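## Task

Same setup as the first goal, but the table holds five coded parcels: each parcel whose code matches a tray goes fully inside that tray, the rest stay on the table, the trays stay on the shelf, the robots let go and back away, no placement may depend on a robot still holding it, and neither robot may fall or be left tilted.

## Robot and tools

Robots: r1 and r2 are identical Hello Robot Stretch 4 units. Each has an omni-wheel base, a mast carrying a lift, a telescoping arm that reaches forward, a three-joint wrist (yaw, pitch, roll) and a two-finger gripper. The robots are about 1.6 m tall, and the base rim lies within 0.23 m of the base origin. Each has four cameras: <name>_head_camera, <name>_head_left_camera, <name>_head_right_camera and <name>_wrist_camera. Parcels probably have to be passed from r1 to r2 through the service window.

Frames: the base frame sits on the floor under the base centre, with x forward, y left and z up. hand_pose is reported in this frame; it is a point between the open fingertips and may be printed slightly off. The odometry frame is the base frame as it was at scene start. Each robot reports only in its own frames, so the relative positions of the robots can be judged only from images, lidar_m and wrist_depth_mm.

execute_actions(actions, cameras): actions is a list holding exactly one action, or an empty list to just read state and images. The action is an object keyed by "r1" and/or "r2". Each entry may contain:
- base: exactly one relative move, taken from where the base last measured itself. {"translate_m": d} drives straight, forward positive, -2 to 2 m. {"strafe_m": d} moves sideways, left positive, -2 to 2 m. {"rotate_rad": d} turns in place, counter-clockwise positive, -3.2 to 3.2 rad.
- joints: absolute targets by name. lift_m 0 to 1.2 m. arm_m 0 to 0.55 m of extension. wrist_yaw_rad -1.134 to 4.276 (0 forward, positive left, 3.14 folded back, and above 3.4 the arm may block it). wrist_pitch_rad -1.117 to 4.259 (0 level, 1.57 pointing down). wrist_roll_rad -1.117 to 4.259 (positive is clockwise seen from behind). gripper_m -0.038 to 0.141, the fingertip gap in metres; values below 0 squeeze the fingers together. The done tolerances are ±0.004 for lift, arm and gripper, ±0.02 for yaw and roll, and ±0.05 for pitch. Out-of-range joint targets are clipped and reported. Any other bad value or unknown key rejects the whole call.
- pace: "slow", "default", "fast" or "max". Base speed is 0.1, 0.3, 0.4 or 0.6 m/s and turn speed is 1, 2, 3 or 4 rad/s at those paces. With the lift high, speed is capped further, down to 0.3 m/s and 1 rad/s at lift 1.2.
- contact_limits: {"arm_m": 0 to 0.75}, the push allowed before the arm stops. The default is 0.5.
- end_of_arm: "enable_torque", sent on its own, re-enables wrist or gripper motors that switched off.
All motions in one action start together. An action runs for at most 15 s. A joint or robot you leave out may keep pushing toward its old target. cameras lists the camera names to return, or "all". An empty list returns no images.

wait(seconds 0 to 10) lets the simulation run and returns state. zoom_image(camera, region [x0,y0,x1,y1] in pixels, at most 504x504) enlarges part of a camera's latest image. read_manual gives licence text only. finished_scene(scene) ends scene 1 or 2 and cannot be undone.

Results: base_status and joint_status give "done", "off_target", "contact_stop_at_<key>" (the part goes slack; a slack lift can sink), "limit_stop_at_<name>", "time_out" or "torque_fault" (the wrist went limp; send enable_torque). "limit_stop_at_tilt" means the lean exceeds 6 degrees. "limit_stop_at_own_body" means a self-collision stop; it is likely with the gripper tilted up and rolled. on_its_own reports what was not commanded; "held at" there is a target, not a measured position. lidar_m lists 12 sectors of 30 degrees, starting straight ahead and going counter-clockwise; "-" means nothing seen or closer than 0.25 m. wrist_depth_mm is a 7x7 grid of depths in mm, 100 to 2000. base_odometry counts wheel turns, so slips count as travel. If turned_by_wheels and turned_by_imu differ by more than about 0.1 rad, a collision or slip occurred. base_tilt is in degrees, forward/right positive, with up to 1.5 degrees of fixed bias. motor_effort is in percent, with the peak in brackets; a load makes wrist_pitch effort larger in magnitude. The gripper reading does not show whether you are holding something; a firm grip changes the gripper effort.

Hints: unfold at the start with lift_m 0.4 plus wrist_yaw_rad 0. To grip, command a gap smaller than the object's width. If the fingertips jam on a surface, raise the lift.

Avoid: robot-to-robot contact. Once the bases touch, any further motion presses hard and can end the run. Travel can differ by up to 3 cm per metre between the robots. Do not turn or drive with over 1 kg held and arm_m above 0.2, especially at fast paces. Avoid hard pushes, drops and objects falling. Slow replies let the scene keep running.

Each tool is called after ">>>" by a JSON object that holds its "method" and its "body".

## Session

>>> {"method": "execute_actions", "body": {"actions": [{"r1":{"joints":{"lift_m":1.2,"wrist_yaw_rad":0,"wrist_pitch_rad":1.57,"gripper_m":0.11}},"r2":{"joints":{"lift_m":0.5,"wrist_yaw_rad":0}}}], "cameras": ["r1_head_left_camera","r1_head_right_camera","r2_head_left_camera","r2_head_right_camera"]}}

Scene clock: 2.40 s.
r1.base_odometry: x=+0.000 y=+0.000 heading=+0.000 (m, m, rad; r1's odometry frame)
r1.turned_by_wheels: +0.000 (rad since the last result)
r1.turned_by_imu: -0.001 (rad since the last result)
r1.base_tilt: forward=-0.4 right=-0.2 (deg)
r1.lidar_m: 3.34 1.56 1.15 1.09 1.17 0.96 0.94 0.99 1.21 3.62 1.09 1.25
r1.base_status: not commanded
r1.joint_positions: lift_m=+0.221 arm_m=-0.002 wrist_yaw_rad=+2.580 wrist_pitch_rad=+0.595 wrist_roll_rad=-0.011 gripper_m=+0.110
r1.joint_status: lift_m limit_stop_at_own_body (moved +0.033 of +1.012); wrist_yaw_rad limit_stop_at_own_body (moved -0.590 of -3.171); wrist_pitch_rad limit_stop_at_own_body (moved +0.594 of +1.569); the others done
r1.on_its_own: wrist_yaw_rad is held at +2.580, not at your +0.000, since a limit_stop_at_own_body; wrist_pitch_rad is held at +0.593, not at your +1.570, since a limit_stop_at_own_body; lift_m is slack since a limit_stop_at_own_body (your +1.200 is given up); arm_m is slack since a limit_stop_at_own_body
r1.motor_effort: lift_m=+20(26) arm_m=+0(0) wrist_yaw_rad=+2(4) wrist_pitch_rad=-4(6) wrist_roll_rad=-2(2) gripper_m=-3(5) wheel_0=+0(1) wheel_1=+0(0) wheel_2=+0(0) (%)
r1.hand_pose: x=+0.0130 y=+0.2012 z=+0.2371 quat_wxyz=(+0.263, -0.283, +0.076, +0.919) (m; r1's base frame)
r1.wrist_depth_mm: 854 931 1042 1182 1336 1098 904 / 917 1008 1118 1255 1308 1138 960 / 931 976 976 1008 1008 1008 946 / 741 750 750 759 750 759 768 / 287 289 290 609 615 621 621 / 241 241 198 262 213 500 517 / 208 204 210 142 445 433 445
r2.base_odometry: x=+0.000 y=+0.000 heading=+0.000 (m, m, rad; r2's odometry frame)
r2.turned_by_wheels: +0.000 (rad since the last result)
r2.turned_by_imu: +0.000 (rad since the last result)
r2.base_tilt: forward=+0.1 right=+0.5 (deg)
r2.lidar_m: 2.50 3.32 3.00 3.47 2.40 2.30 1.30 0.89 0.74 0.75 1.18 2.43
r2.base_status: not commanded
r2.joint_positions: lift_m=+0.500 arm_m=-0.002 wrist_yaw_rad=+0.001 wrist_pitch_rad=+0.022 wrist_roll_rad=-0.006 gripper_m=+0.057
r2.joint_status: all done
r2.motor_effort: lift_m=+23(24) arm_m=+0(0) wrist_yaw_rad=-2(7) wrist_pitch_rad=-7(8) wrist_roll_rad=-2(2) gripper_m=-4(4) wheel_0=+1(1) wheel_1=+0(0) wheel_2=+0(0) (%)
r2.hand_pose: x=+0.4578 y=-0.0872 z=+0.6715 quat_wxyz=(+1.000, -0.003, +0.011, +0.000) (m; r2's base frame)
r2.wrist_depth_mm: - - - - - 1921 1808 / - - - - - 1983 1808 / - - - - - 1983 1756 / - - - - - 1983 1756 / - - - - - - 1808 / - - 195 - 196 1921 1756 / 1464 1397 1499 105 1499 1430 1537
pictures: r1_head_left_camera, r1_head_right_camera, r2_head_left_camera, r2_head_right_camera
Images, in order (width x height): r1_head_left_camera 420x672, r1_head_right_camera 420x672, r2_head_left_camera 420x672, r2_head_right_camera 420x672.

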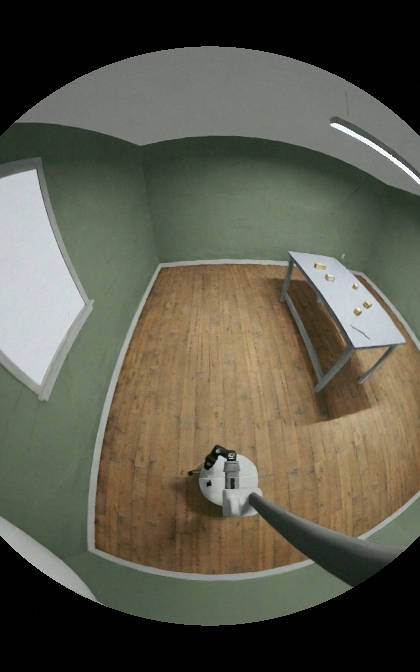

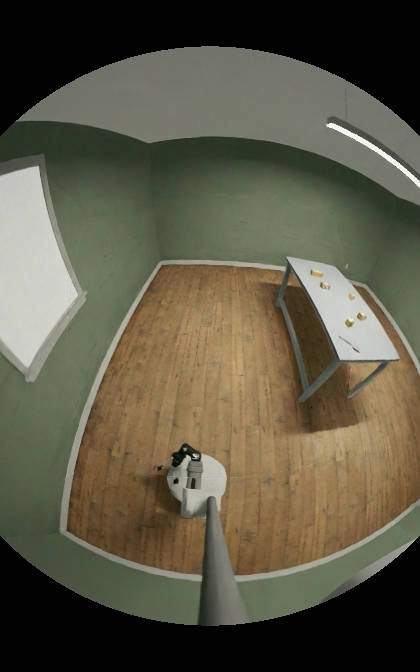

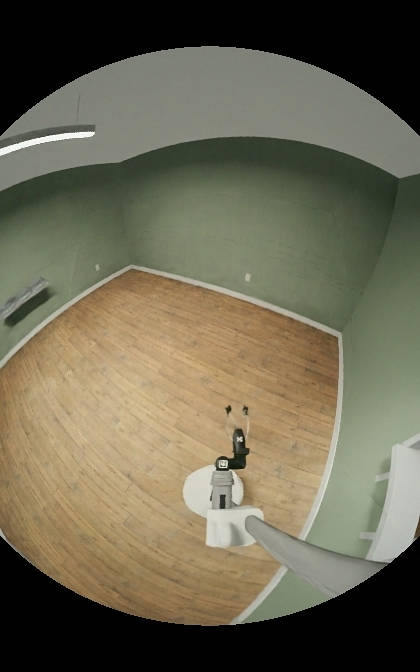

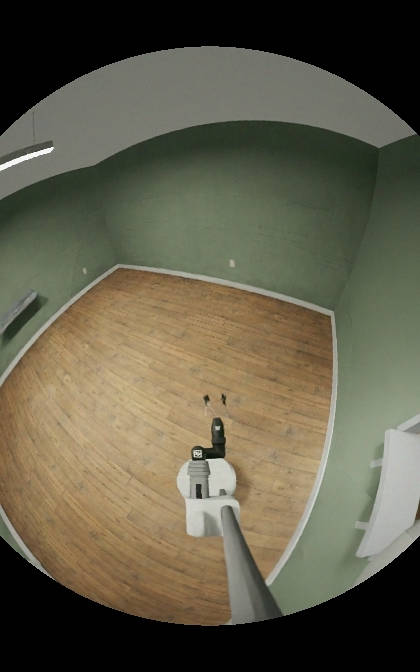

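>>> {"method": "execute_actions", "body": {"actions": [{"r1":{"joints":{"lift_m":0.5,"wrist_yaw_rad":0,"wrist_pitch_rad":0}},"r2":{"base":{"rotate_rad":1.45}}}], "cameras": []}}

>>> {"method": "execute_actions", "body": {"actions": [{"r1":{"base":{"translate_m":1.6},"joints":{"lift_m":1.2,"wrist_pitch_rad":1.3}},"r2":{"base":{"translate_m":2.0},"pace":"fast"}}], "cameras": []}}

>>> {"method": "execute_actions", "body": {"actions": [{"r1":{"base":{"rotate_rad":-1.57}},"r2":{"base":{"translate_m":0.5}}}], "cameras": ["r1_head_camera","r2_head_camera","r2_wrist_camera"]}}

Scene clock: 12.40 s.
r1.base_odometry: x=+0.000 y=+0.000 heading=+0.000 (m, m, rad; r1's odometry frame)
r1.turned_by_wheels: +0.000 (rad since the last result)
r1.turned_by_imu: -0.001 (rad since the last result)
r1.base_tilt: forward=-0.4 right=-0.2 (deg)
r1.lidar_m: 3.33 1.58 1.13 1.12 1.17 1.00 0.91 0.98 1.27 3.63 1.09 1.24
r1.base_status: not commanded
r1.joint_positions: lift_m=+0.500 arm_m=-0.002 wrist_yaw_rad=+0.000 wrist_pitch_rad=+0.003 wrist_roll_rad=-0.011 gripper_m=+0.110
r1.joint_status: all done
r1.on_its_own: arm_m is slack since a limit_stop_at_own_body
r1.motor_effort: lift_m=+24(24) arm_m=+0(0) wrist_yaw_rad=+0(4) wrist_pitch_rad=-7(11) wrist_roll_rad=-2(2) gripper_m=+1(2) wheel_0=+0(0) wheel_1=+0(0) wheel_2=+0(0) (%)
r1.hand_pose: x=+0.4573 y=-0.0873 z=+0.6772 quat_wxyz=(+1.000, -0.006, +0.001, +0.000) (m; r1's base frame)
r1.wrist_depth_mm: 1618 - - - - - - / 1618 - - - - - - / 1618 - - - - - - / 1618 - - - - - 1537 / 1661 - - - - - - / 1661 - 198 - 220 1863 - / 1576 1499 1618 142 1708 1537 1618
r2.base_odometry: x=+0.000 y=+0.000 heading=+1.449 (m, m, rad; r2's odometry frame)
r2.turned_by_wheels: +1.449 (rad since the last result)
r2.turned_by_imu: +1.463 (rad since the last result)
r2.base_tilt: forward=+0.2 right=+0.5 (deg)
r2.lidar_m: 3.00 2.56 2.27 1.45 0.96 0.75 0.75 1.07 2.15 2.44 3.02 2.96
r2.base_status: done
r2.joint_positions: lift_m=+0.500 arm_m=-0.002 wrist_yaw_rad=+0.000 wrist_pitch_rad=+0.022 wrist_roll_rad=-0.006 gripper_m=+0.057
r2.joint_status: not commanded
r2.motor_effort: lift_m=+21(23) arm_m=+0(0) wrist_yaw_rad=+0(2) wrist_pitch_rad=-9(7) wrist_roll_rad=-2(3) gripper_m=-3(4) wheel_0=-4(9) wheel_1=-3(9) wheel_2=-4(13) (%)
r2.hand_pose: x=+0.4578 y=-0.0873 z=+0.6717 quat_wxyz=(+1.000, -0.003, +0.011, +0.000) (m; r2's base frame)
r2.wrist_depth_mm: - - - - - - - / - - - - - - - / - - - - - - - / - - - - - - - / - - - - - - - / - - 195 - 196 - - / 1499 1430 1537 105 1499 1430 1537
pictures: none
No camera images: the call's "cameras" was empty. Leave "cameras" out to get every camera's image.

Scene clock: 19.20 s.
r1.base_odometry: x=+1.600 y=+0.000 heading=+0.000 (m, m, rad; r1's odometry frame)
r1.turned_by_wheels: +0.000 (rad since the last result)
r1.turned_by_imu: -0.006 (rad since the last result)
r1.base_tilt: forward=-0.3 right=-0.1 (deg)
r1.lidar_m: 1.74 1.62 1.16 1.11 1.18 1.58 2.54 1.25 0.91 0.84 0.89 1.83
r1.base_status: done
r1.joint_positions: lift_m=+1.199 arm_m=-0.002 wrist_yaw_rad=+0.000 wrist_pitch_rad=+1.301 wrist_roll_rad=-0.011 gripper_m=+0.110
r1.joint_status: all done
r1.on_its_own: arm_m is slack since a limit_stop_at_own_body
r1.motor_effort: lift_m=+22(26) arm_m=+0(0) wrist_yaw_rad=+2(0) wrist_pitch_rad=-2(5) wrist_roll_rad=-2(2) gripper_m=-2(0) wheel_0=+2(5) wheel_1=+2(5) wheel_2=+2(11) (%)
r1.hand_pose: x=+0.2457 y=-0.0874 z=+1.0995 quat_wxyz=(+0.796, -0.005, +0.605, +0.003) (m; r1's base frame)
r1.wrist_depth_mm: 1576 1661 1618 1618 1708 1661 1576 / 1537 1576 1537 1576 1576 1537 1537 / 1537 1537 1499 1499 1499 1464 1464 / 1430 1464 1397 1430 1430 1397 1397 / 1336 1366 1366 1366 1336 1336 1308 / 1308 1308 198 1281 213 1281 1281 / 1255 1229 1060 142 1255 1229 1229
r2.base_odometry: x=+0.242 y=+1.985 heading=+1.450 (m, m, rad; r2's odometry frame)
r2.turned_by_wheels: +0.001 (rad since the last result)
r2.turned_by_imu: +0.004 (rad since the last result)
r2.base_tilt: forward=+0.2 right=+0.5 (deg)
r2.lidar_m: 1.57 1.73 1.58 1.61 1.96 2.74 2.78 3.41 3.15 2.67 1.24 1.15
r2.base_status: done
r2.joint_positions: lift_m=+0.500 arm_m=-0.002 wrist_yaw_rad=+0.000 wrist_pitch_rad=+0.022 wrist_roll_rad=-0.006 gripper_m=+0.057
r2.joint_status: not commanded
r2.motor_effort: lift_m=+21(21) arm_m=+0(0) wrist_yaw_rad=+0(1) wrist_pitch_rad=-7(8) wrist_roll_rad=-1(1) gripper_m=-3(3) wheel_0=+3(11) wheel_1=+2(9) wheel_2=+1(16) (%)
r2.hand_pose: x=+0.4578 y=-0.0873 z=+0.6717 quat_wxyz=(+1.000, -0.003, +0.011, +0.000) (m; r2's base frame)
r2.wrist_depth_mm: 1499 1756 1576 1430 1281 1182 1098 / 1464 1756 1618 1430 1308 1160 1098 / 1499 1756 1618 1464 1308 1182 1098 / 1499 1756 1576 1430 1308 1205 1098 / 1499 1808 1618 1430 1281 1205 1098 / 1499 1808 194 1464 196 1182 1118 / 1430 1430 1499 105 1308 1160 1118
pictures: none
No camera images: the call's "cameras" was empty. Leave "cameras" out to get every camera's image.

Scene clock: 22.33 s.
r1.base_odometry: x=+1.600 y=+0.000 heading=-1.569 (m, m, rad; r1's odometry frame)
r1.turned_by_wheels: -1.569 (rad since the last result)
r1.turned_by_imu: -1.560 (rad since the last result)
r1.base_tilt: forward=-0.5 right=-0.2 (deg)
r1.lidar_m: 0.81 0.89 1.83 1.72 1.61 1.19 1.11 1.16 1.61 2.53 1.20 0.91
r1.base_status: done
r1.joint_positions: lift_m=+1.199 arm_m=-0.002 wrist_yaw_rad=+0.000 wrist_pitch_rad=+1.301 wrist_roll_rad=-0.011 gripper_m=+0.110
r1.joint_status: not commanded
r1.on_its_own: arm_m is slack since a limit_stop_at_own_body
r1.motor_effort: lift_m=+22(22) arm_m=+0(0) wrist_yaw_rad=+1(2) wrist_pitch_rad=-1(2) wrist_roll_rad=-2(2) gripper_m=+2(1) wheel_0=+3(5) wheel_1=+3(5) wheel_2=+2(6) (%)
r1.hand_pose: x=+0.2457 y=-0.0874 z=+1.0995 quat_wxyz=(+0.796, -0.005, +0.605, +0.003) (m; r1's base frame)
r1.wrist_depth_mm: 1661 1661 1661 1618 1618 1618 1618 / 1576 1537 1537 1537 1576 1537 1537 / 1499 1499 1499 1499 1499 1430 1430 / 1430 1430 1430 1430 1397 1397 1397 / 1366 1366 1366 1366 1366 1366 1336 / 1308 1308 198 1308 214 1281 1281 / 1281 1229 1060 142 1255 1229 1229
r2.base_odometry: x=+0.303 y=+2.481 heading=+1.450 (m, m, rad; r2's odometry frame)
r2.turned_by_wheels: +0.000 (rad since the last result)
r2.turned_by_imu: +0.001 (rad since the last result)
r2.base_tilt: forward=+0.1 right=+0.5 (deg)
r2.lidar_m: 1.11 1.38 1.40 1.42 1.75 3.18 3.24 3.66 3.33 1.10 0.81 1.09
r2.base_status: done
r2.joint_positions: lift_m=+0.500 arm_m=-0.002 wrist_yaw_rad=+0.000 wrist_pitch_rad=+0.022 wrist_roll_rad=-0.006 gripper_m=+0.057
r2.joint_status: not commanded
r2.motor_effort: lift_m=+21(21) arm_m=+0(0) wrist_yaw_rad=+0(1) wrist_pitch_rad=-7(7) wrist_roll_rad=-1(2) gripper_m=-4(3) wheel_0=+3(5) wheel_1=+2(9) wheel_2=-3(14) (%)
r2.hand_pose: x=+0.4578 y=-0.0873 z=+0.6717 quat_wxyz=(+1.000, -0.003, +0.011, +0.000) (m; r2's base frame)
r2.wrist_depth_mm: 1281 1182 1042 931 842 768 707 / 1308 1160 1042 931 842 768 707 / 1308 1205 1042 931 842 768 707 / 1281 1205 1060 946 842 768 715 / 1308 1205 1042 946 842 778 715 / 1308 1229 194 931 196 768 723 / 1308 1205 1060 105 854 759 723
pictures: r1_head_camera, r2_head_camera, r2_wrist_camera
Images, in order (width x height): r1_head_camera 420x560, r2_head_camera 420x560, r2_wrist_camera 616x392.

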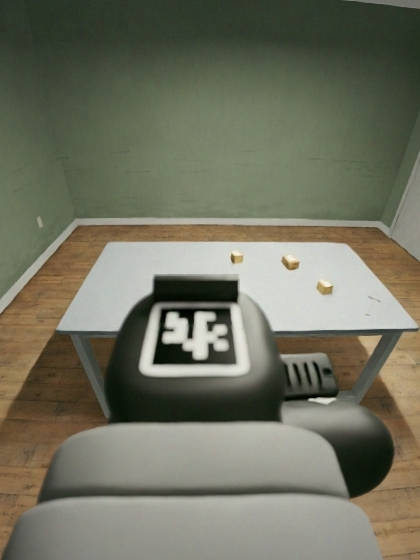

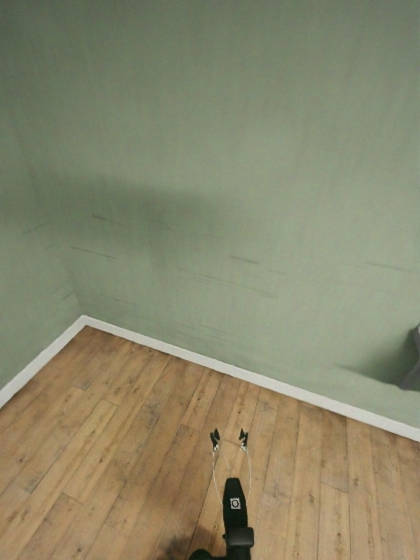

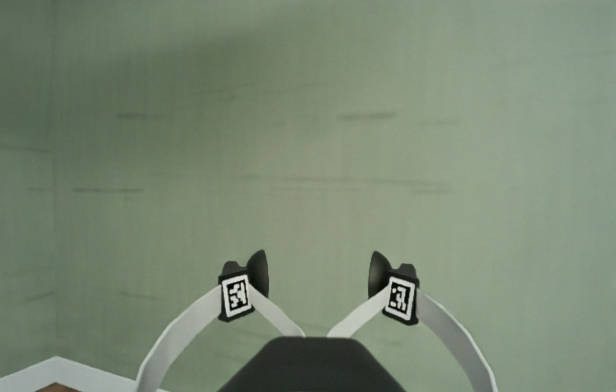

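r2: face wall squarely (turn right ~0.5), then strafe right.

>>> {"method": "execute_actions", "body": {"actions": [{"r1":{"base":{"translate_m":0.4}},"r2":{"base":{"rotate_rad":-0.5}}}], "cameras": []}}

>>> {"method": "execute_actions", "body": {"actions": [{"r1":{"joints":{"arm_m":0.45,"lift_m":1.1}},"r2":{"base":{"strafe_m":-1.1}}}], "cameras": ["r1_wrist_camera","r2_head_camera","r2_wrist_camera"]}}

Scene clock: 28.50 s.
r1.base_odometry: x=+1.601 y=-0.400 heading=-1.569 (m, m, rad; r1's odometry frame)
r1.turned_by_wheels: +0.000 (rad since the last result)
r1.turned_by_imu: -0.003 (rad since the last result)
r1.base_tilt: forward=-0.3 right=-0.3 (deg)
r1.lidar_m: 0.43 0.45 0.63 1.72 1.83 1.54 1.52 1.57 2.16 2.52 0.67 0.49
r1.base_status: done
r1.joint_positions: lift_m=+1.199 arm_m=-0.002 wrist_yaw_rad=+0.000 wrist_pitch_rad=+1.301 wrist_roll_rad=-0.011 gripper_m=+0.110
r1.joint_status: not commanded
r1.on_its_own: arm_m is slack since a limit_stop_at_own_body
r1.motor_effort: lift_m=+22(22) arm_m=+0(0) wrist_yaw_rad=+2(2) wrist_pitch_rad=-2(1) wrist_roll_rad=-2(2) gripper_m=+1(1) wheel_0=+0(5) wheel_1=-1(6) wheel_2=+2(12) (%)
r1.hand_pose: x=+0.2457 y=-0.0874 z=+1.0995 quat_wxyz=(+0.796, -0.005, +0.605, +0.003) (m; r1's base frame)
r1.wrist_depth_mm: 699 683 691 676 683 691 683 / 668 661 654 654 654 647 647 / 640 640 634 627 621 621 615 / 1430 1397 1430 1430 1397 1397 1397 / 1366 1366 1366 1336 1336 1336 1336 / 1308 1308 198 1308 213 1281 1281 / 1255 1255 1060 142 1229 1255 1255
r2.base_odometry: x=+0.303 y=+2.481 heading=+0.951 (m, m, rad; r2's odometry frame)
r2.turned_by_wheels: -0.499 (rad since the last result)
r2.turned_by_imu: -0.505 (rad since the last result)
r2.base_tilt: forward=+0.2 right=+0.5 (deg)
r2.lidar_m: 1.08 1.11 1.41 1.40 1.40 1.81 3.19 3.24 3.65 3.31 1.07 0.82
r2.base_status: done
r2.joint_positions: lift_m=+0.500 arm_m=-0.002 wrist_yaw_rad=+0.000 wrist_pitch_rad=+0.022 wrist_roll_rad=-0.006 gripper_m=+0.057
r2.joint_status: not commanded
r2.motor_effort: lift_m=+21(21) arm_m=+0(0) wrist_yaw_rad=-2(2) wrist_pitch_rad=-6(7) wrist_roll_rad=-1(2) gripper_m=-3(4) wheel_0=+4(7) wheel_1=+2(8) wheel_2=+4(12) (%)
r2.hand_pose: x=+0.4578 y=-0.0874 z=+0.6717 quat_wxyz=(+1.000, -0.003, +0.011, +0.000) (m; r2's base frame)
r2.wrist_depth_mm: 831 842 854 866 891 904 931 / 831 842 866 878 891 904 931 / 842 854 866 878 904 904 591 / 842 854 866 878 904 866 580 / 842 866 878 891 904 931 946 / 854 854 195 891 197 917 946 / 854 866 878 105 917 946 946
pictures: none
No camera images: the call's "cameras" was empty. Leave "cameras" out to get every camera's image.

Scene clock: 33.50 s.
r1.base_odometry: x=+1.601 y=-0.400 heading=-1.569 (m, m, rad; r1's odometry frame)
r1.turned_by_wheels: +0.000 (rad since the last result)
r1.turned_by_imu: -0.001 (rad since the last result)
r1.base_tilt: forward=-0.5 right=-0.2 (deg)
r1.lidar_m: 0.44 0.44 0.66 1.73 1.80 1.59 1.51 1.56 2.18 2.51 0.66 0.47
r1.base_status: not commanded
r1.joint_positions: lift_m=+1.100 arm_m=+0.449 wrist_yaw_rad=+0.000 wrist_pitch_rad=+1.300 wrist_roll_rad=-0.011 gripper_m=+0.110
r1.joint_status: all done
r1.motor_effort: lift_m=+17(21) arm_m=+7(9) wrist_yaw_rad=+1(2) wrist_pitch_rad=-2(1) wrist_roll_rad=-2(2) gripper_m=-1(3) wheel_0=+0(0) wheel_1=-1(1) wheel_2=+2(2) (%)
r1.hand_pose: x=+0.6966 y=-0.0874 z=+1.0005 quat_wxyz=(+0.796, -0.005, +0.605, +0.004) (m; r1's base frame)
r1.wrist_depth_mm: 574 569 564 564 564 559 554 / 539 539 539 539 525 535 535 / 521 517 517 512 508 508 508 / 496 496 488 488 488 488 484 / 473 459 466 466 469 466 466 / 449 445 198 407 214 442 445 / 436 430 436 143 433 424 430
r2.base_odometry: x=+1.198 y=+1.842 heading=+0.951 (m, m, rad; r2's odometry frame)
r2.turned_by_wheels: +0.000 (rad since the last result)
r2.turned_by_imu: +0.000 (rad since the last result)
r2.base_tilt: forward=+0.2 right=+0.5 (deg)
r2.lidar_m: 0.77 0.79 1.58 2.50 2.53 3.15 3.07 3.10 2.44 2.22 2.03 1.34
r2.base_status: done
r2.joint_positions: lift_m=+0.500 arm_m=-0.002 wrist_yaw_rad=+0.000 wrist_pitch_rad=+0.022 wrist_roll_rad=-0.006 gripper_m=+0.057
r2.joint_status: not commanded
r2.motor_effort: lift_m=+21(21) arm_m=+0(0) wrist_yaw_rad=+0(0) wrist_pitch_rad=-8(9) wrist_roll_rad=-1(2) gripper_m=-4(5) wheel_0=+4(13) wheel_1=+0(10) wheel_2=+0(5) (%)
r2.hand_pose: x=+0.4578 y=-0.0874 z=+0.6717 quat_wxyz=(+1.000, -0.003, +0.011, +0.000) (m; r2's base frame)
r2.wrist_depth_mm: 960 976 991 1008 1025 1042 1060 / 976 991 991 1025 1042 1060 1078 / 621 976 991 1025 1042 1060 1078 / 917 976 1008 661 1042 1060 1078 / 976 1008 1025 1025 1042 1060 1098 / 976 991 194 1042 196 1078 1098 / 991 1008 1025 105 1060 1078 1098
pictures: r1_wrist_camera, r2_head_camera, r2_wrist_camera
Images, in order (width x height): r1_wrist_camera 616x392, r2_head_camera 420x560, r2_wrist_camera 616x392.

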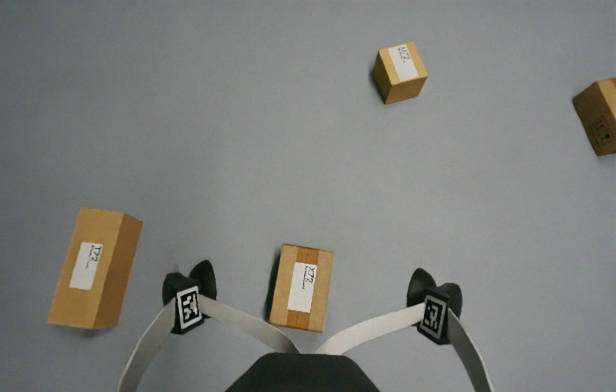

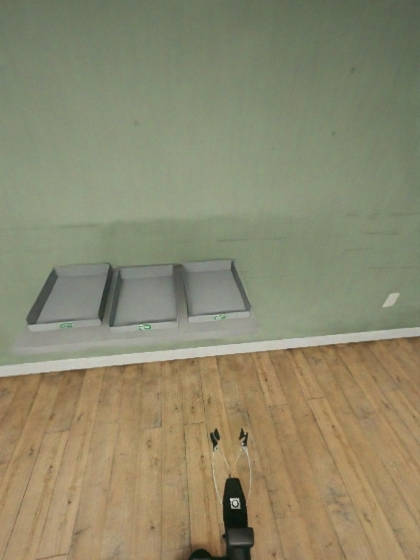

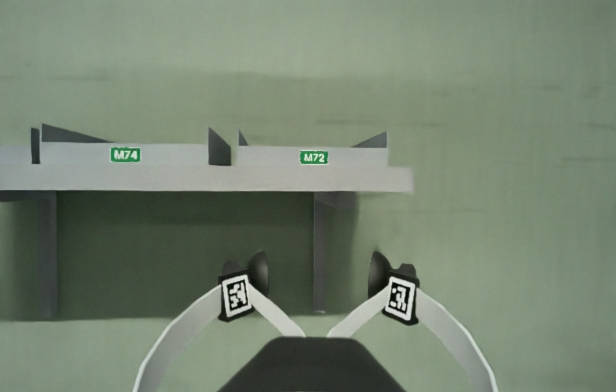

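>>> {"method": "execute_actions", "body": {"actions": [{"r1":{"joints":{"arm_m":0.4,"lift_m":1.0,"wrist_pitch_rad":1.5}},"r2":{"base":{"strafe_m":0.3}}}], "cameras": ["r1_wrist_camera","r2_wrist_camera"]}}

Scene clock: 38.27 s.
r1.base_odometry: x=+1.601 y=-0.400 heading=-1.569 (m, m, rad; r1's odometry frame)
r1.turned_by_wheels: +0.000 (rad since the last result)
r1.turned_by_imu: -0.001 (rad since the last result)
r1.base_tilt: forward=-0.4 right=-0.3 (deg)
r1.lidar_m: 0.43 0.46 0.65 1.74 1.80 1.60 1.50 1.57 2.21 2.49 0.65 0.50
r1.base_status: not commanded
r1.joint_positions: lift_m=+1.000 arm_m=+0.401 wrist_yaw_rad=+0.000 wrist_pitch_rad=+1.500 wrist_roll_rad=-0.011 gripper_m=+0.110
r1.joint_status: all done
r1.motor_effort: lift_m=+17(17) arm_m=-8(8) wrist_yaw_rad=+2(0) wrist_pitch_rad=+0(4) wrist_roll_rad=-2(2) gripper_m=+1(2) wheel_0=+0(0) wheel_1=-1(1) wheel_2=+2(2) (%)
r1.hand_pose: x=+0.5927 y=-0.0874 z=+0.8907 quat_wxyz=(+0.732, -0.004, +0.682, +0.004) (m; r1's base frame)
r1.wrist_depth_mm: 375 373 373 370 368 366 364 / 319 370 368 368 364 362 359 / 315 366 366 310 357 355 355 / 362 359 357 357 355 353 353 / 357 357 355 355 351 349 345 / 353 353 198 349 213 345 343 / 349 347 347 142 345 340 340
r2.base_odometry: x=+0.954 y=+2.017 heading=+0.951 (m, m, rad; r2's odometry frame)
r2.turned_by_wheels: +0.000 (rad since the last result)
r2.turned_by_imu: +0.000 (rad since the last result)
r2.base_tilt: forward=+0.2 right=+0.5 (deg)
r2.lidar_m: 0.73 0.75 1.55 2.20 2.24 2.79 3.09 3.13 2.77 2.53 2.00 0.83
r2.base_status: done
r2.joint_positions: lift_m=+0.500 arm_m=-0.002 wrist_yaw_rad=+0.000 wrist_pitch_rad=+0.022 wrist_roll_rad=-0.006 gripper_m=+0.057
r2.joint_status: not commanded
r2.motor_effort: lift_m=+21(21) arm_m=+0(0) wrist_yaw_rad=+0(1) wrist_pitch_rad=-8(8) wrist_roll_rad=-2(2) gripper_m=-3(4) wheel_0=-3(14) wheel_1=+1(12) wheel_2=+0(0) (%)
r2.hand_pose: x=+0.4578 y=-0.0874 z=+0.6717 quat_wxyz=(+1.000, -0.003, +0.011, +0.000) (m; r2's base frame)
r2.wrist_depth_mm: 946 946 960 976 991 1008 1025 / 931 931 960 976 991 1025 1042 / 931 946 741 976 661 1025 1025 / 549 627 960 976 1008 640 1025 / 931 946 976 991 1008 1025 1042 / 946 960 195 991 196 1042 1060 / 946 960 991 105 1025 1042 1060
pictures: r1_wrist_camera, r2_wrist_camera
Images, in order (width x height): r1_wrist_camera 616x392, r2_wrist_camera 616x392.

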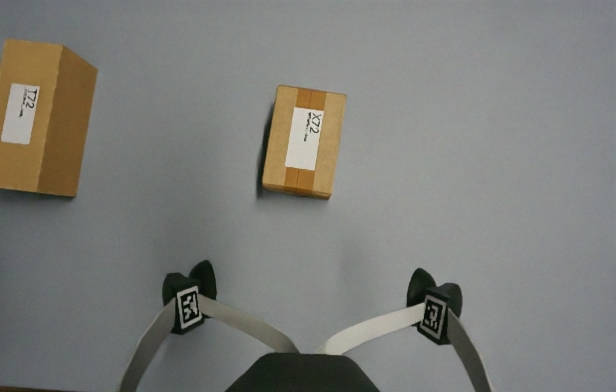

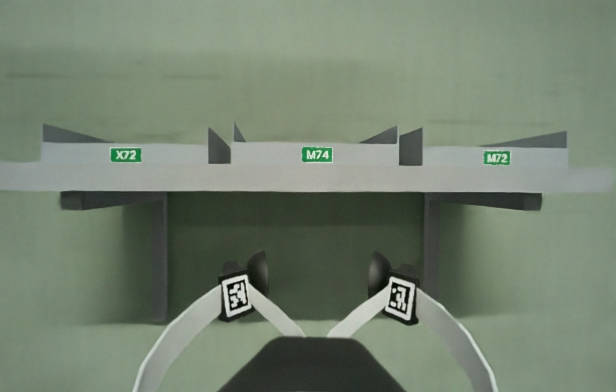

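>>> {"method": "execute_actions", "body": {"actions": [{"r1":{"joints":{"arm_m":0.52,"wrist_pitch_rad":1.57}}}], "cameras": []}}

>>> {"method": "execute_actions", "body": {"actions": [{"r1":{"joints":{"lift_m":0.89}}}], "cameras": ["r1_wrist_camera"]}}

>>> {"method": "execute_actions", "body": {"actions": [{"r1":{"joints":{"gripper_m":0.0}}}], "cameras": []}}

>>> {"method": "execute_actions", "body": {"actions": [{"r1":{"joints":{"lift_m":1.2,"arm_m":0.15}}}], "cameras": ["r1_wrist_camera","r1_head_right_camera","r1_head_left_camera"]}}

Scene clock: 48.33 s.
r1.base_odometry: x=+1.601 y=-0.400 heading=-1.569 (m, m, rad; r1's odometry frame)
r1.turned_by_wheels: +0.000 (rad since the last result)
r1.turned_by_imu: -0.001 (rad since the last result)
r1.base_tilt: forward=-0.4 right=-0.2 (deg)
r1.lidar_m: 0.43 0.45 0.65 1.73 1.84 1.58 1.50 1.57 2.22 2.50 0.65 0.44
r1.base_status: not commanded
r1.joint_positions: lift_m=+1.000 arm_m=+0.519 wrist_yaw_rad=+0.000 wrist_pitch_rad=+1.570 wrist_roll_rad=-0.011 gripper_m=+0.110
r1.joint_status: all done
r1.motor_effort: lift_m=+17(17) arm_m=+7(7) wrist_yaw_rad=+2(2) wrist_pitch_rad=+1(2) wrist_roll_rad=-2(2) gripper_m=-2(3) wheel_0=+0(0) wheel_1=-1(1) wheel_2=+2(2) (%)
r1.hand_pose: x=+0.6898 y=-0.0874 z=+0.8900 quat_wxyz=(+0.707, -0.004, +0.707, +0.004) (m; r1's base frame)
r1.wrist_depth_mm: 359 357 355 353 351 349 349 / 362 355 353 353 351 347 345 / 357 355 355 353 349 349 345 / 310 355 353 353 349 347 343 / 320 355 355 301 347 349 345 / 355 353 198 351 213 345 343 / 357 355 351 142 349 345 345
r2.base_odometry: x=+0.954 y=+2.017 heading=+0.951 (m, m, rad; r2's odometry frame)
r2.turned_by_wheels: +0.000 (rad since the last result)
r2.turned_by_imu: +0.000 (rad since the last result)
r2.base_tilt: forward=+0.2 right=+0.5 (deg)
r2.lidar_m: 0.74 0.76 1.53 2.19 2.23 2.75 3.11 3.15 2.78 2.54 2.01 0.81
r2.base_status: not commanded
r2.joint_positions: lift_m=+0.500 arm_m=-0.002 wrist_yaw_rad=+0.000 wrist_pitch_rad=+0.022 wrist_roll_rad=-0.006 gripper_m=+0.057
r2.joint_status: not commanded
r2.motor_effort: lift_m=+21(21) arm_m=+0(0) wrist_yaw_rad=+0(1) wrist_pitch_rad=-8(8) wrist_roll_rad=-1(2) gripper_m=-4(3) wheel_0=-3(3) wheel_1=+1(1) wheel_2=+0(0) (%)
r2.hand_pose: x=+0.4578 y=-0.0874 z=+0.6717 quat_wxyz=(+1.000, -0.003, +0.011, +0.000) (m; r2's base frame)
r2.wrist_depth_mm: 917 946 960 976 976 1008 1025 / 931 946 946 991 991 1008 1042 / 931 946 741 976 661 1008 1042 / 549 627 960 991 1008 640 1042 / 946 960 976 1008 1008 1025 1042 / 946 960 194 1008 196 1042 1060 / 946 960 991 105 1025 1042 1078
pictures: none
No camera images: the call's "cameras" was empty. Leave "cameras" out to get every camera's image.

Scene clock: 49.83 s.
r1.base_odometry: x=+1.601 y=-0.400 heading=-1.569 (m, m, rad; r1's odometry frame)
r1.turned_by_wheels: +0.000 (rad since the last result)
r1.turned_by_imu: +0.000 (rad since the last result)
r1.base_tilt: forward=-0.5 right=-0.1 (deg)
r1.lidar_m: 0.44 0.48 0.66 1.73 1.84 1.56 1.51 1.56 2.19 2.50 0.66 0.47
r1.base_status: not commanded
r1.joint_positions: lift_m=+0.891 arm_m=+0.519 wrist_yaw_rad=+0.000 wrist_pitch_rad=+1.571 wrist_roll_rad=-0.011 gripper_m=+0.110
r1.joint_status: all done
r1.motor_effort: lift_m=+13(16) arm_m=+7(7) wrist_yaw_rad=+2(2) wrist_pitch_rad=-3(3) wrist_roll_rad=-2(2) gripper_m=+1(5) wheel_0=+0(0) wheel_1=-1(1) wheel_2=+2(2) (%)
r1.hand_pose: x=+0.6895 y=-0.0874 z=+0.7803 quat_wxyz=(+0.707, -0.004, +0.707, +0.004) (m; r1's base frame)
r1.wrist_depth_mm: 248 246 245 244 242 241 240 / 247 247 244 244 242 241 240 / 247 246 245 242 241 239 239 / 247 246 244 195 241 239 238 / 247 245 244 192 240 239 238 / 246 244 192 191 213 238 237 / 245 243 243 142 240 238 237
r2.base_odometry: x=+0.954 y=+2.017 heading=+0.951 (m, m, rad; r2's odometry frame)
r2.turned_by_wheels: +0.000 (rad since the last result)
r2.turned_by_imu: +0.000 (rad since the last result)
r2.base_tilt: forward=+0.2 right=+0.5 (deg)
r2.lidar_m: 0.72 0.74 1.53 2.20 2.25 2.77 3.11 3.12 2.76 2.55 1.96 0.83
r2.base_status: not commanded
r2.joint_positions: lift_m=+0.500 arm_m=-0.002 wrist_yaw_rad=+0.000 wrist_pitch_rad=+0.022 wrist_roll_rad=-0.006 gripper_m=+0.057
r2.joint_status: not commanded
r2.motor_effort: lift_m=+21(21) arm_m=+0(0) wrist_yaw_rad=+0(2) wrist_pitch_rad=-9(8) wrist_roll_rad=-2(2) gripper_m=-3(4) wheel_0=-3(3) wheel_1=+1(1) wheel_2=+0(0) (%)
r2.hand_pose: x=+0.4578 y=-0.0874 z=+0.6717 quat_wxyz=(+1.000, -0.003, +0.011, +0.000) (m; r2's base frame)
r2.wrist_depth_mm: 931 946 946 976 991 1008 1042 / 946 946 976 991 1008 1025 1025 / 931 946 741 976 661 1008 1042 / 549 627 960 976 991 634 1042 / 946 960 976 1008 991 1025 1060 / 946 960 195 1008 196 1042 1060 / 946 960 976 105 1025 1042 1060
pictures: r1_wrist_camera
Images, in order (width x height): r1_wrist_camera 616x392.

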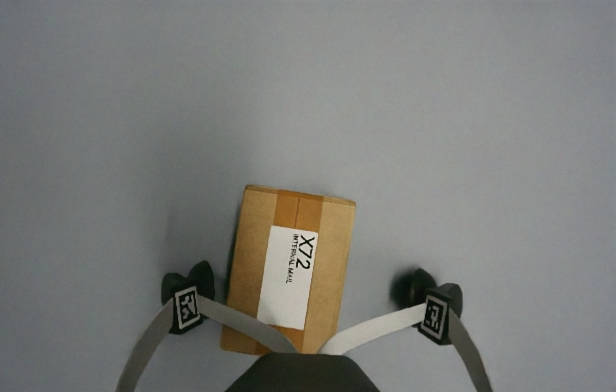

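Scene clock: 51.77 s.
r1.base_odometry: x=+1.601 y=-0.400 heading=-1.569 (m, m, rad; r1's odometry frame)
r1.turned_by_wheels: +0.000 (rad since the last result)
r1.turned_by_imu: +0.000 (rad since the last result)
r1.base_tilt: forward=-0.4 right=-0.2 (deg)
r1.lidar_m: 0.45 0.47 0.67 1.73 1.83 1.57 1.51 1.58 2.22 2.52 0.66 0.47
r1.base_status: not commanded
r1.joint_positions: lift_m=+0.890 arm_m=+0.519 wrist_yaw_rad=+0.000 wrist_pitch_rad=+1.570 wrist_roll_rad=-0.011 gripper_m=+0.001
r1.joint_status: all done
r1.motor_effort: lift_m=+17(17) arm_m=+7(7) wrist_yaw_rad=+2(2) wrist_pitch_rad=+1(3) wrist_roll_rad=-2(2) gripper_m=-26(27) wheel_0=+0(0) wheel_1=-1(1) wheel_2=+2(2) (%)
r1.hand_pose: x=+0.6898 y=-0.0874 z=+0.7800 quat_wxyz=(+0.707, -0.004, +0.707, +0.004) (m; r1's base frame)
r1.wrist_depth_mm: 245 244 242 241 240 238 237 / 245 244 243 241 239 237 237 / 245 244 242 240 238 237 236 / 244 243 241 178 238 237 236 / 243 243 241 177 238 236 236 / 244 242 181 176 176 236 236 / 243 241 240 176 237 157 236
r2.base_odometry: x=+0.954 y=+2.017 heading=+0.951 (m, m, rad; r2's odometry frame)
r2.turned_by_wheels: +0.000 (rad since the last result)
r2.turned_by_imu: +0.000 (rad since the last result)
r2.base_tilt: forward=+0.2 right=+0.5 (deg)
r2.lidar_m: 0.73 0.75 1.53 2.18 2.23 2.80 3.08 3.14 2.77 2.52 2.00 0.78
r2.base_status: not commanded
r2.joint_positions: lift_m=+0.500 arm_m=-0.002 wrist_yaw_rad=+0.000 wrist_pitch_rad=+0.022 wrist_roll_rad=-0.006 gripper_m=+0.057
r2.joint_status: not commanded
r2.motor_effort: lift_m=+21(21) arm_m=+0(0) wrist_yaw_rad=+2(1) wrist_pitch_rad=-7(7) wrist_roll_rad=-2(3) gripper_m=-4(3) wheel_0=-3(3) wheel_1=+1(1) wheel_2=+0(0) (%)
r2.hand_pose: x=+0.4578 y=-0.0874 z=+0.6717 quat_wxyz=(+1.000, -0.003, +0.011, +0.000) (m; r2's base frame)
r2.wrist_depth_mm: 931 946 960 976 976 1008 1025 / 917 946 960 991 991 1008 1025 / 931 946 741 976 654 1008 1042 / 554 627 960 976 991 640 1025 / 931 960 960 991 991 1042 1042 / 946 960 195 991 196 1042 1042 / 946 960 991 105 1025 1025 1060
pictures: none
No camera images: the call's "cameras" was empty. Leave "cameras" out to get every camera's image.

Scene clock: 54.07 s.
r1.base_odometry: x=+1.601 y=-0.400 heading=-1.569 (m, m, rad; r1's odometry frame)
r1.turned_by_wheels: +0.000 (rad since the last result)
r1.turned_by_imu: -0.001 (rad since the last result)
r1.base_tilt: forward=-0.5 right=-0.2 (deg)
r1.lidar_m: 0.45 0.47 0.64 1.74 1.84 1.57 1.49 1.58 2.17 2.50 0.67 0.47
r1.base_status: not commanded
r1.joint_positions: lift_m=+1.199 arm_m=+0.151 wrist_yaw_rad=+0.000 wrist_pitch_rad=+1.570 wrist_roll_rad=-0.011 gripper_m=+0.001
r1.joint_status: all done
r1.motor_effort: lift_m=+24(26) arm_m=-8(8) wrist_yaw_rad=+2(1) wrist_pitch_rad=+0(1) wrist_roll_rad=-2(2) gripper_m=-22(25) wheel_0=+0(0) wheel_1=-1(1) wheel_2=+2(2) (%)
r1.hand_pose: x=+0.3224 y=-0.0874 z=+1.0889 quat_wxyz=(+0.707, -0.004, +0.707, +0.004) (m; r1's base frame)
r1.wrist_depth_mm: 569 569 554 559 559 554 549 / 569 559 564 559 554 549 544 / 1366 1138 580 559 554 549 544 / 1336 1366 1336 178 1308 1336 1336 / 1397 1336 1366 177 1308 1336 1308 / 1366 1366 180 176 177 1308 1336 / 1366 1366 1336 176 1336 157 1308
r2.base_odometry: x=+0.954 y=+2.017 heading=+0.951 (m, m, rad; r2's odometry frame)
r2.turned_by_wheels: +0.000 (rad since the last result)
r2.turned_by_imu: +0.000 (rad since the last result)
r2.base_tilt: forward=+0.2 right=+0.5 (deg)
r2.lidar_m: 0.73 0.73 1.53 2.19 2.24 2.78 3.09 3.13 2.78 2.54 1.97 0.83
r2.base_status: not commanded
r2.joint_positions: lift_m=+0.500 arm_m=-0.002 wrist_yaw_rad=+0.000 wrist_pitch_rad=+0.022 wrist_roll_rad=-0.006 gripper_m=+0.057
r2.joint_status: not commanded
r2.motor_effort: lift_m=+21(21) arm_m=+0(0) wrist_yaw_rad=+0(1) wrist_pitch_rad=-8(8) wrist_roll_rad=-3(2) gripper_m=-3(3) wheel_0=-3(2) wheel_1=+1(1) wheel_2=+0(0) (%)
r2.hand_pose: x=+0.4578 y=-0.0874 z=+0.6717 quat_wxyz=(+1.000, -0.003, +0.011, +0.000) (m; r2's base frame)
r2.wrist_depth_mm: 931 946 960 960 991 1008 1042 / 931 946 960 976 1008 1008 1025 / 931 946 741 976 661 1008 1025 / 549 627 960 991 1008 634 1042 / 931 946 976 991 1008 1042 1060 / 946 960 195 991 196 1025 1060 / 960 976 991 105 1025 1042 1060
pictures: r1_head_left_camera, r1_head_right_camera, r1_wrist_camera
Images, in order (width x height): r1_head_left_camera 420x672, r1_head_right_camera 420x672, r1_wrist_camera 616x392.

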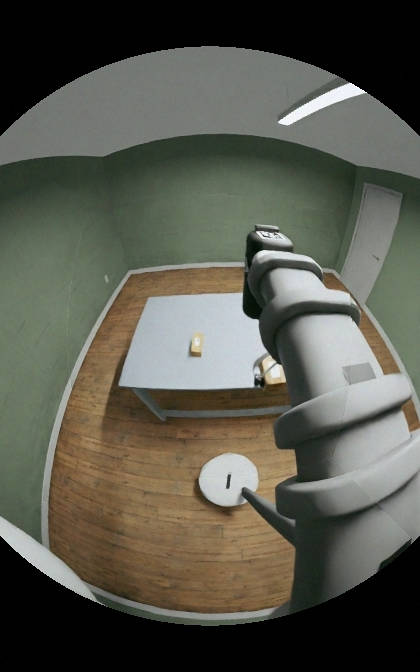

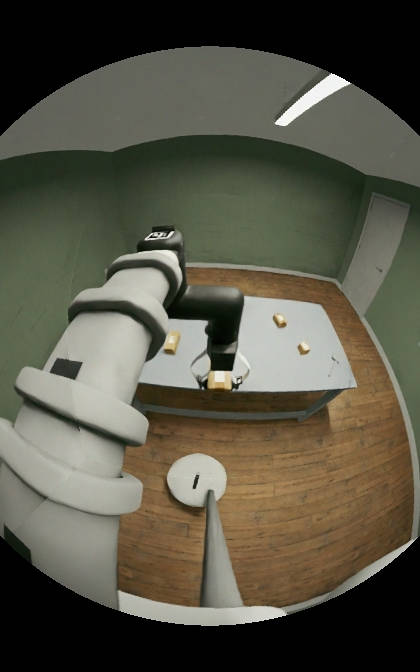

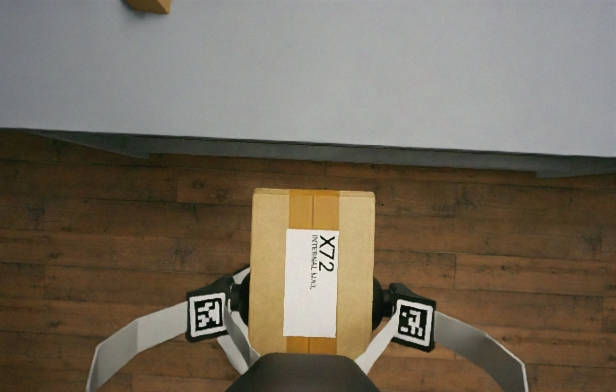

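>>> {"method": "execute_actions", "body": {"actions": [{"r1":{"base":{"rotate_rad":-1.57}}}], "cameras": []}}

>>> {"method": "execute_actions", "body": {"actions": [{"r1":{"base":{"translate_m":1.3}}}], "cameras": ["r1_head_left_camera","r1_head_right_camera"]}}

Scene clock: 64.07 s.
r1.base_odometry: x=+1.601 y=-0.400 heading=-3.139 (m, m, rad; r1's odometry frame)
r1.turned_by_wheels: -1.570 (rad since the last result)
r1.turned_by_imu: -1.561 (rad since the last result)
r1.base_tilt: forward=-0.4 right=-0.1 (deg)
r1.lidar_m: 2.50 0.66 0.47 0.42 0.48 0.69 1.75 1.83 1.58 1.52 1.56 2.19
r1.base_status: done
r1.joint_positions: lift_m=+1.199 arm_m=+0.151 wrist_yaw_rad=+0.000 wrist_pitch_rad=+1.570 wrist_roll_rad=-0.011 gripper_m=+0.001
r1.joint_status: not commanded
r1.motor_effort: lift_m=+24(24) arm_m=-8(8) wrist_yaw_rad=+2(2) wrist_pitch_rad=+0(0) wrist_roll_rad=-2(2) gripper_m=-24(27) wheel_0=+1(6) wheel_1=+1(6) wheel_2=+2(6) (%)
r1.hand_pose: x=+0.3224 y=-0.0874 z=+1.0889 quat_wxyz=(+0.707, -0.004, +0.707, +0.004) (m; r1's base frame)
r1.wrist_depth_mm: 1366 1366 1397 1336 1336 1336 1308 / 1397 1366 1336 1336 1336 1336 1336 / 1366 1366 1366 1366 1336 1336 1308 / 1366 1366 1336 178 1336 1336 1336 / 1366 1336 1366 176 1336 1336 1336 / 1366 1336 181 176 177 1308 1308 / 1366 1366 1336 176 1336 157 1308
r2.base_odometry: x=+0.954 y=+2.017 heading=+0.951 (m, m, rad; r2's odometry frame)
r2.turned_by_wheels: +0.000 (rad since the last result)
r2.turned_by_imu: -0.001 (rad since the last result)
r2.base_tilt: forward=+0.1 right=+0.5 (deg)
r2.lidar_m: 0.73 0.74 1.53 2.20 2.24 2.80 3.10 3.12 2.75 2.53 1.98 0.80
r2.base_status: not commanded
r2.joint_positions: lift_m=+0.500 arm_m=-0.002 wrist_yaw_rad=+0.000 wrist_pitch_rad=+0.022 wrist_roll_rad=-0.006 gripper_m=+0.057
r2.joint_status: not commanded
r2.motor_effort: lift_m=+21(21) arm_m=+0(0) wrist_yaw_rad=+0(0) wrist_pitch_rad=-8(8) wrist_roll_rad=-1(1) gripper_m=-4(3) wheel_0=-2(3) wheel_1=+1(1) wheel_2=+0(0) (%)
r2.hand_pose: x=+0.4578 y=-0.0874 z=+0.6717 quat_wxyz=(+1.000, -0.003, +0.011, +0.000) (m; r2's base frame)
r2.wrist_depth_mm: 931 946 946 976 991 1008 1042 / 931 946 960 976 991 1025 1042 / 931 931 750 976 661 1025 1025 / 544 627 960 976 991 640 1060 / 946 960 976 991 1008 1042 1060 / 946 960 194 991 196 1042 1060 / 946 960 976 105 1025 1042 1060
pictures: none
No camera images: the call's "cameras" was empty. Leave "cameras" out to get every camera's image.

Scene clock: 69.90 s.
r1.base_odometry: x=+0.301 y=-0.404 heading=-3.139 (m, m, rad; r1's odometry frame)
r1.turned_by_wheels: +0.000 (rad since the last result)
r1.turned_by_imu: -0.006 (rad since the last result)
r1.base_tilt: forward=-0.4 right=-0.2 (deg)
r1.lidar_m: 1.22 1.22 1.78 3.19 0.58 0.67 1.86 2.17 1.57 1.49 1.60 1.29
r1.base_status: done
r1.joint_positions: lift_m=+1.199 arm_m=+0.151 wrist_yaw_rad=+0.000 wrist_pitch_rad=+1.570 wrist_roll_rad=-0.011 gripper_m=+0.001
r1.joint_status: not commanded
r1.motor_effort: lift_m=+24(24) arm_m=-8(8) wrist_yaw_rad=+2(2) wrist_pitch_rad=+0(0) wrist_roll_rad=-2(2) gripper_m=-23(23) wheel_0=+0(7) wheel_1=+0(5) wheel_2=+0(9) (%)
r1.hand_pose: x=+0.3224 y=-0.0874 z=+1.0889 quat_wxyz=(+0.707, -0.004, +0.707, +0.004) (m; r1's base frame)
r1.wrist_depth_mm: 1366 1397 1336 1336 1336 1336 1336 / 1366 1336 1366 1366 1336 1336 1366 / 1397 1366 1366 1366 1336 1336 1336 / 1366 1366 1366 178 1336 1336 1336 / 1397 1336 1366 177 1336 1336 1336 / 1366 1366 181 177 177 1336 1336 / 1397 1366 1366 175 1336 158 1336
r2.base_odometry: x=+0.954 y=+2.017 heading=+0.951 (m, m, rad; r2's odometry frame)
r2.turned_by_wheels: +0.000 (rad since the last result)
r2.turned_by_imu: -0.001 (rad since the last result)
r2.base_tilt: forward=+0.2 right=+0.6 (deg)
r2.lidar_m: 0.74 0.75 1.51 2.19 2.24 2.77 3.08 3.14 2.76 2.53 1.99 0.82
r2.base_status: not commanded
r2.joint_positions: lift_m=+0.500 arm_m=-0.002 wrist_yaw_rad=+0.000 wrist_pitch_rad=+0.022 wrist_roll_rad=-0.006 gripper_m=+0.057
r2.joint_status: not commanded
r2.motor_effort: lift_m=+21(21) arm_m=+0(0) wrist_yaw_rad=-1(0) wrist_pitch_rad=-9(8) wrist_roll_rad=-1(2) gripper_m=-3(3) wheel_0=-3(3) wheel_1=+1(1) wheel_2=+0(0) (%)
r2.hand_pose: x=+0.4578 y=-0.0874 z=+0.6717 quat_wxyz=(+1.000, -0.003, +0.011, +0.000) (m; r2's base frame)
r2.wrist_depth_mm: 931 931 946 960 991 1008 1025 / 931 946 960 991 1008 1025 1025 / 931 946 741 976 661 1008 1025 / 549 627 976 991 991 640 1042 / 946 960 976 1008 991 1042 1042 / 946 960 194 991 196 1025 1042 / 931 960 991 105 1025 1025 1060
pictures: r1_head_left_camera, r1_head_right_camera
Images, in order (width x height): r1_head_left_camera 420x672, r1_head_right_camera 420x672.

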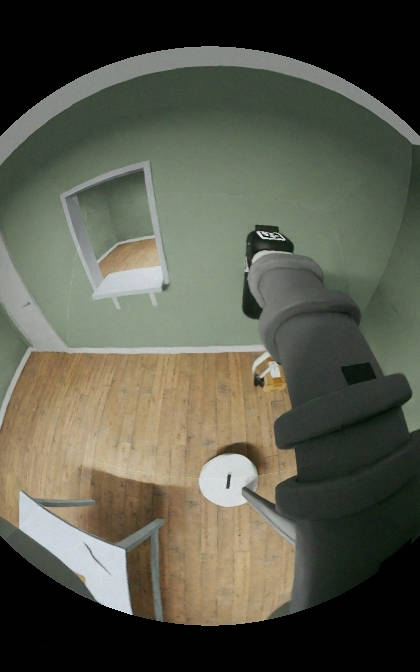

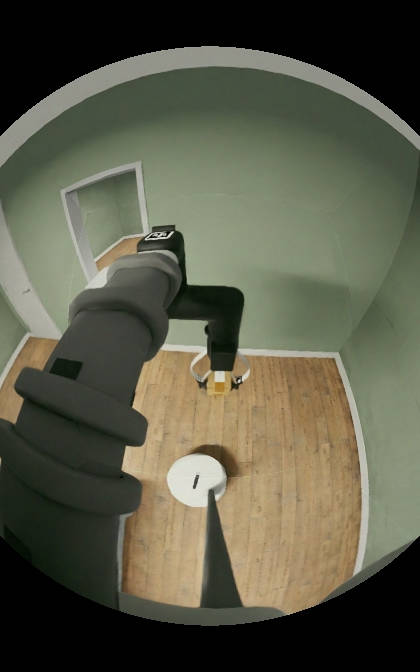

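>>> {"method": "execute_actions", "body": {"actions": [{"r1":{"base":{"translate_m":0.7}},"r2":{"base":{"rotate_rad":3.14},"joints":{"lift_m":1.2,"wrist_pitch_rad":1.57,"gripper_m":0.11}}}], "cameras": []}}

>>> {"method": "execute_actions", "body": {"actions": [{"r1":{"base":{"strafe_m":0.9}}}], "cameras": []}}

>>> {"method": "execute_actions", "body": {"actions": [{"r1":{"joints":{"arm_m":0.55}}}], "cameras": ["r1_wrist_camera","r2_head_left_camera","r2_head_right_camera"]}}

Scene clock: 79.80 s.
r1.base_odometry: x=-0.399 y=-0.406 heading=-3.138 (m, m, rad; r1's odometry frame)
r1.turned_by_wheels: +0.000 (rad since the last result)
r1.turned_by_imu: -0.004 (rad since the last result)
r1.base_tilt: forward=-0.4 right=-0.2 (deg)
r1.lidar_m: 0.52 0.57 0.62 2.10 1.56 1.18 1.89 2.16 1.58 1.51 0.78 0.55
r1.base_status: done
r1.joint_positions: lift_m=+1.199 arm_m=+0.151 wrist_yaw_rad=+0.000 wrist_pitch_rad=+1.570 wrist_roll_rad=-0.011 gripper_m=+0.001
r1.joint_status: not commanded
r1.motor_effort: lift_m=+23(23) arm_m=-7(7) wrist_yaw_rad=+2(1) wrist_pitch_rad=+1(0) wrist_roll_rad=-2(2) gripper_m=-26(28) wheel_0=+1(8) wheel_1=+2(5) wheel_2=+0(11) (%)
r1.hand_pose: x=+0.3224 y=-0.0874 z=+1.0889 quat_wxyz=(+0.707, -0.004, +0.707, +0.004) (m; r1's base frame)
r1.wrist_depth_mm: 418 410 399 389 377 366 362 / 647 627 603 580 559 539 521 / 1366 1255 1229 1138 1078 991 931 / 1366 1366 1366 177 1336 1336 1366 / 1366 1366 1366 177 1308 1308 1308 / 1336 1336 181 176 176 1308 1336 / 1366 1308 1336 176 1336 157 1308
r2.base_odometry: x=+0.954 y=+2.016 heading=-2.193 (m, m, rad; r2's odometry frame)
r2.turned_by_wheels: +3.139 (rad since the last result)
r2.turned_by_imu: +3.170 (rad since the last result)
r2.base_tilt: forward=+0.1 right=+0.5 (deg)
r2.lidar_m: 2.98 3.06 2.76 2.54 1.96 0.80 0.74 0.73 1.54 2.19 2.23 2.83
r2.base_status: done
r2.joint_positions: lift_m=+1.199 arm_m=-0.002 wrist_yaw_rad=+0.000 wrist_pitch_rad=+1.570 wrist_roll_rad=-0.006 gripper_m=+0.110
r2.joint_status: all done
r2.motor_effort: lift_m=+23(23) arm_m=+0(0) wrist_yaw_rad=-1(1) wrist_pitch_rad=+0(4) wrist_roll_rad=-3(3) gripper_m=-2(6) wheel_0=-4(11) wheel_1=+0(9) wheel_2=-5(11) (%)
r2.hand_pose: x=+0.1697 y=-0.0874 z=+1.0887 quat_wxyz=(+0.707, -0.002, +0.707, +0.002) (m; r2's base frame)
r2.wrist_depth_mm: 1336 1336 1336 1281 1308 1281 1255 / 1336 1336 1308 1308 1281 1281 1281 / 1336 1336 1336 1281 1308 1281 1281 / 1336 1336 1308 1308 1308 1281 1255 / 1336 1336 1118 1098 1281 1281 1281 / 1336 1336 204 1098 1281 1308 1281 / 1336 1336 1336 105 1308 1281 1281
pictures: none
No camera images: the call's "cameras" was empty. Leave "cameras" out to get every camera's image.

Scene clock: 84.13 s.
r1.base_odometry: x=-0.396 y=-1.306 heading=-3.138 (m, m, rad; r1's odometry frame)
r1.turned_by_wheels: +0.000 (rad since the last result)
r1.turned_by_imu: -0.002 (rad since the last result)
r1.base_tilt: forward=-0.5 right=-0.2 (deg)
r1.lidar_m: 0.42 0.44 0.81 2.11 2.39 1.07 1.04 1.12 2.47 2.21 0.58 0.45
r1.base_status: done
r1.joint_positions: lift_m=+1.199 arm_m=+0.151 wrist_yaw_rad=+0.000 wrist_pitch_rad=+1.570 wrist_roll_rad=-0.011 gripper_m=+0.001
r1.joint_status: not commanded
r1.motor_effort: lift_m=+23(23) arm_m=-7(7) wrist_yaw_rad=+2(2) wrist_pitch_rad=+1(0) wrist_roll_rad=-2(2) gripper_m=-25(24) wheel_0=-1(11) wheel_1=+1(10) wheel_2=+0(1) (%)
r1.hand_pose: x=+0.3224 y=-0.0874 z=+1.0889 quat_wxyz=(+0.707, -0.004, +0.707, +0.004) (m; r1's base frame)
r1.wrist_depth_mm: 427 421 418 415 413 413 407 / 668 421 418 415 413 413 413 / 1336 1281 452 418 413 410 413 / 1336 1366 1366 177 1336 1336 1281 / 1336 1366 1366 177 1336 1308 1336 / 1366 1397 181 176 177 1336 1336 / 1366 1336 1336 176 1308 157 1308
r2.base_odometry: x=+0.954 y=+2.016 heading=-2.193 (m, m, rad; r2's odometry frame)
r2.turned_by_wheels: +0.000 (rad since the last result)
r2.turned_by_imu: +0.000 (rad since the last result)
r2.base_tilt: forward=+0.2 right=+0.5 (deg)
r2.lidar_m: 2.99 3.03 2.76 2.53 1.96 0.81 0.73 0.75 1.54 2.18 2.22 2.82
r2.base_status: not commanded
r2.joint_positions: lift_m=+1.199 arm_m=-0.002 wrist_yaw_rad=+0.000 wrist_pitch_rad=+1.570 wrist_roll_rad=-0.006 gripper_m=+0.110
r2.joint_status: not commanded
r2.motor_effort: lift_m=+23(23) arm_m=+0(0) wrist_yaw_rad=+1(1) wrist_pitch_rad=+0(0) wrist_roll_rad=-1(1) gripper_m=-1(1) wheel_0=-5(5) wheel_1=+0(0) wheel_2=-5(5) (%)
r2.hand_pose: x=+0.1697 y=-0.0874 z=+1.0887 quat_wxyz=(+0.707, -0.002, +0.707, +0.002) (m; r2's base frame)
r2.wrist_depth_mm: 1336 1336 1308 1308 1308 1281 1281 / 1336 1308 1308 1308 1281 1281 1255 / 1336 1336 1336 1308 1308 1255 1281 / 1336 1308 1308 1308 1281 1281 1281 / 1366 1308 1118 1078 1281 1281 1281 / 1336 1336 204 1098 1281 1281 1281 / 1336 1336 1336 105 1308 1281 1281
pictures: none
No camera images: the call's "cameras" was empty. Leave "cameras" out to get every camera's image.

Scene clock: 86.40 s.
r1.base_odometry: x=-0.396 y=-1.306 heading=-3.138 (m, m, rad; r1's odometry frame)
r1.turned_by_wheels: +0.000 (rad since the last result)
r1.turned_by_imu: -0.001 (rad since the last result)
r1.base_tilt: forward=-0.4 right=-0.2 (deg)
r1.lidar_m: 0.43 0.45 0.78 2.08 2.41 1.10 1.05 1.14 2.48 2.11 0.67 0.46
r1.base_status: not commanded
r1.joint_positions: lift_m=+1.199 arm_m=+0.546 wrist_yaw_rad=+0.000 wrist_pitch_rad=+1.570 wrist_roll_rad=-0.011 gripper_m=+0.001
r1.joint_status: all done
joint sent to its limit — the command would take r1.arm_m past its upper limit, so that joint was sent only as far as its limit.
r1.motor_effort: lift_m=+23(23) arm_m=+7(8) wrist_yaw_rad=+2(1) wrist_pitch_rad=+1(1) wrist_roll_rad=-2(2) gripper_m=-24(26) wheel_0=+0(0) wheel_1=+1(1) wheel_2=+0(0) (%)
r1.hand_pose: x=+0.7176 y=-0.0874 z=+1.0889 quat_wxyz=(+0.707, -0.004, +0.707, +0.004) (m; r1's base frame)
r1.wrist_depth_mm: 1366 1366 1366 1336 1366 1336 1308 / 1366 1366 1336 1336 1366 1336 1336 / 1366 1366 1336 1366 1336 1308 1308 / 1336 418 415 178 410 410 407 / 488 418 418 177 407 410 404 / 334 418 181 176 177 410 404 / 336 410 413 176 410 158 404
r2.base_odometry: x=+0.954 y=+2.016 heading=-2.193 (m, m, rad; r2's odometry frame)
r2.turned_by_wheels: +0.000 (rad since the last result)
r2.turned_by_imu: +0.000 (rad since the last result)
r2.base_tilt: forward=+0.2 right=+0.5 (deg)
r2.lidar_m: 3.00 3.01 2.74 2.53 1.94 0.79 0.75 0.75 1.57 2.18 2.23 2.80
r2.base_status: not commanded
r2.joint_positions: lift_m=+1.199 arm_m=-0.002 wrist_yaw_rad=+0.000 wrist_pitch_rad=+1.570 wrist_roll_rad=-0.006 gripper_m=+0.110
r2.joint_status: not commanded
r2.motor_effort: lift_m=+23(23) arm_m=+0(0) wrist_yaw_rad=+1(0) wrist_pitch_rad=+0(0) wrist_roll_rad=-1(2) gripper_m=-2(1) wheel_0=-4(4) wheel_1=+0(0) wheel_2=-5(4) (%)
r2.hand_pose: x=+0.1697 y=-0.0874 z=+1.0887 quat_wxyz=(+0.707, -0.002, +0.707, +0.002) (m; r2's base frame)
r2.wrist_depth_mm: 1336 1308 1336 1308 1281 1281 1255 / 1336 1336 1308 1281 1308 1281 1281 / 1336 1336 1308 1308 1281 1308 1308 / 1336 1308 1308 1308 1308 1281 1281 / 1366 1336 1098 1098 1281 1281 1281 / 1336 1308 204 1098 1308 1281 1281 / 1366 1336 1336 105 1308 1281 1281
pictures: r1_wrist_camera, r2_head_left_camera, r2_head_right_camera
Images, in order (width x height): r1_wrist_camera 616x392, r2_head_left_camera 420x672, r2_head_right_camera 420x672.

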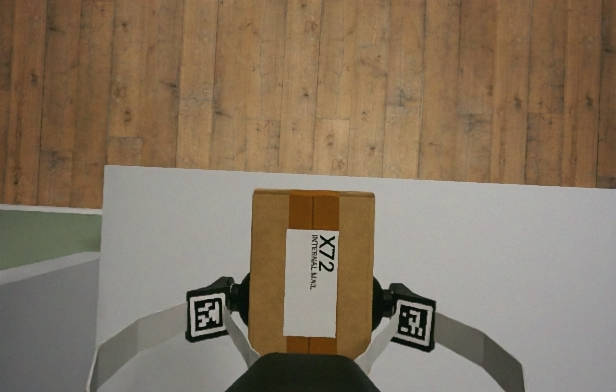

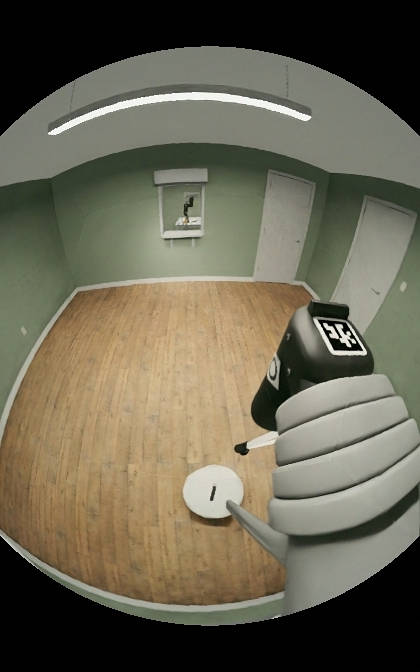

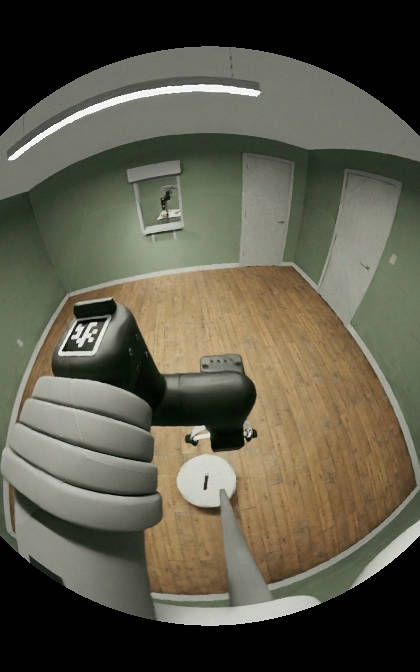

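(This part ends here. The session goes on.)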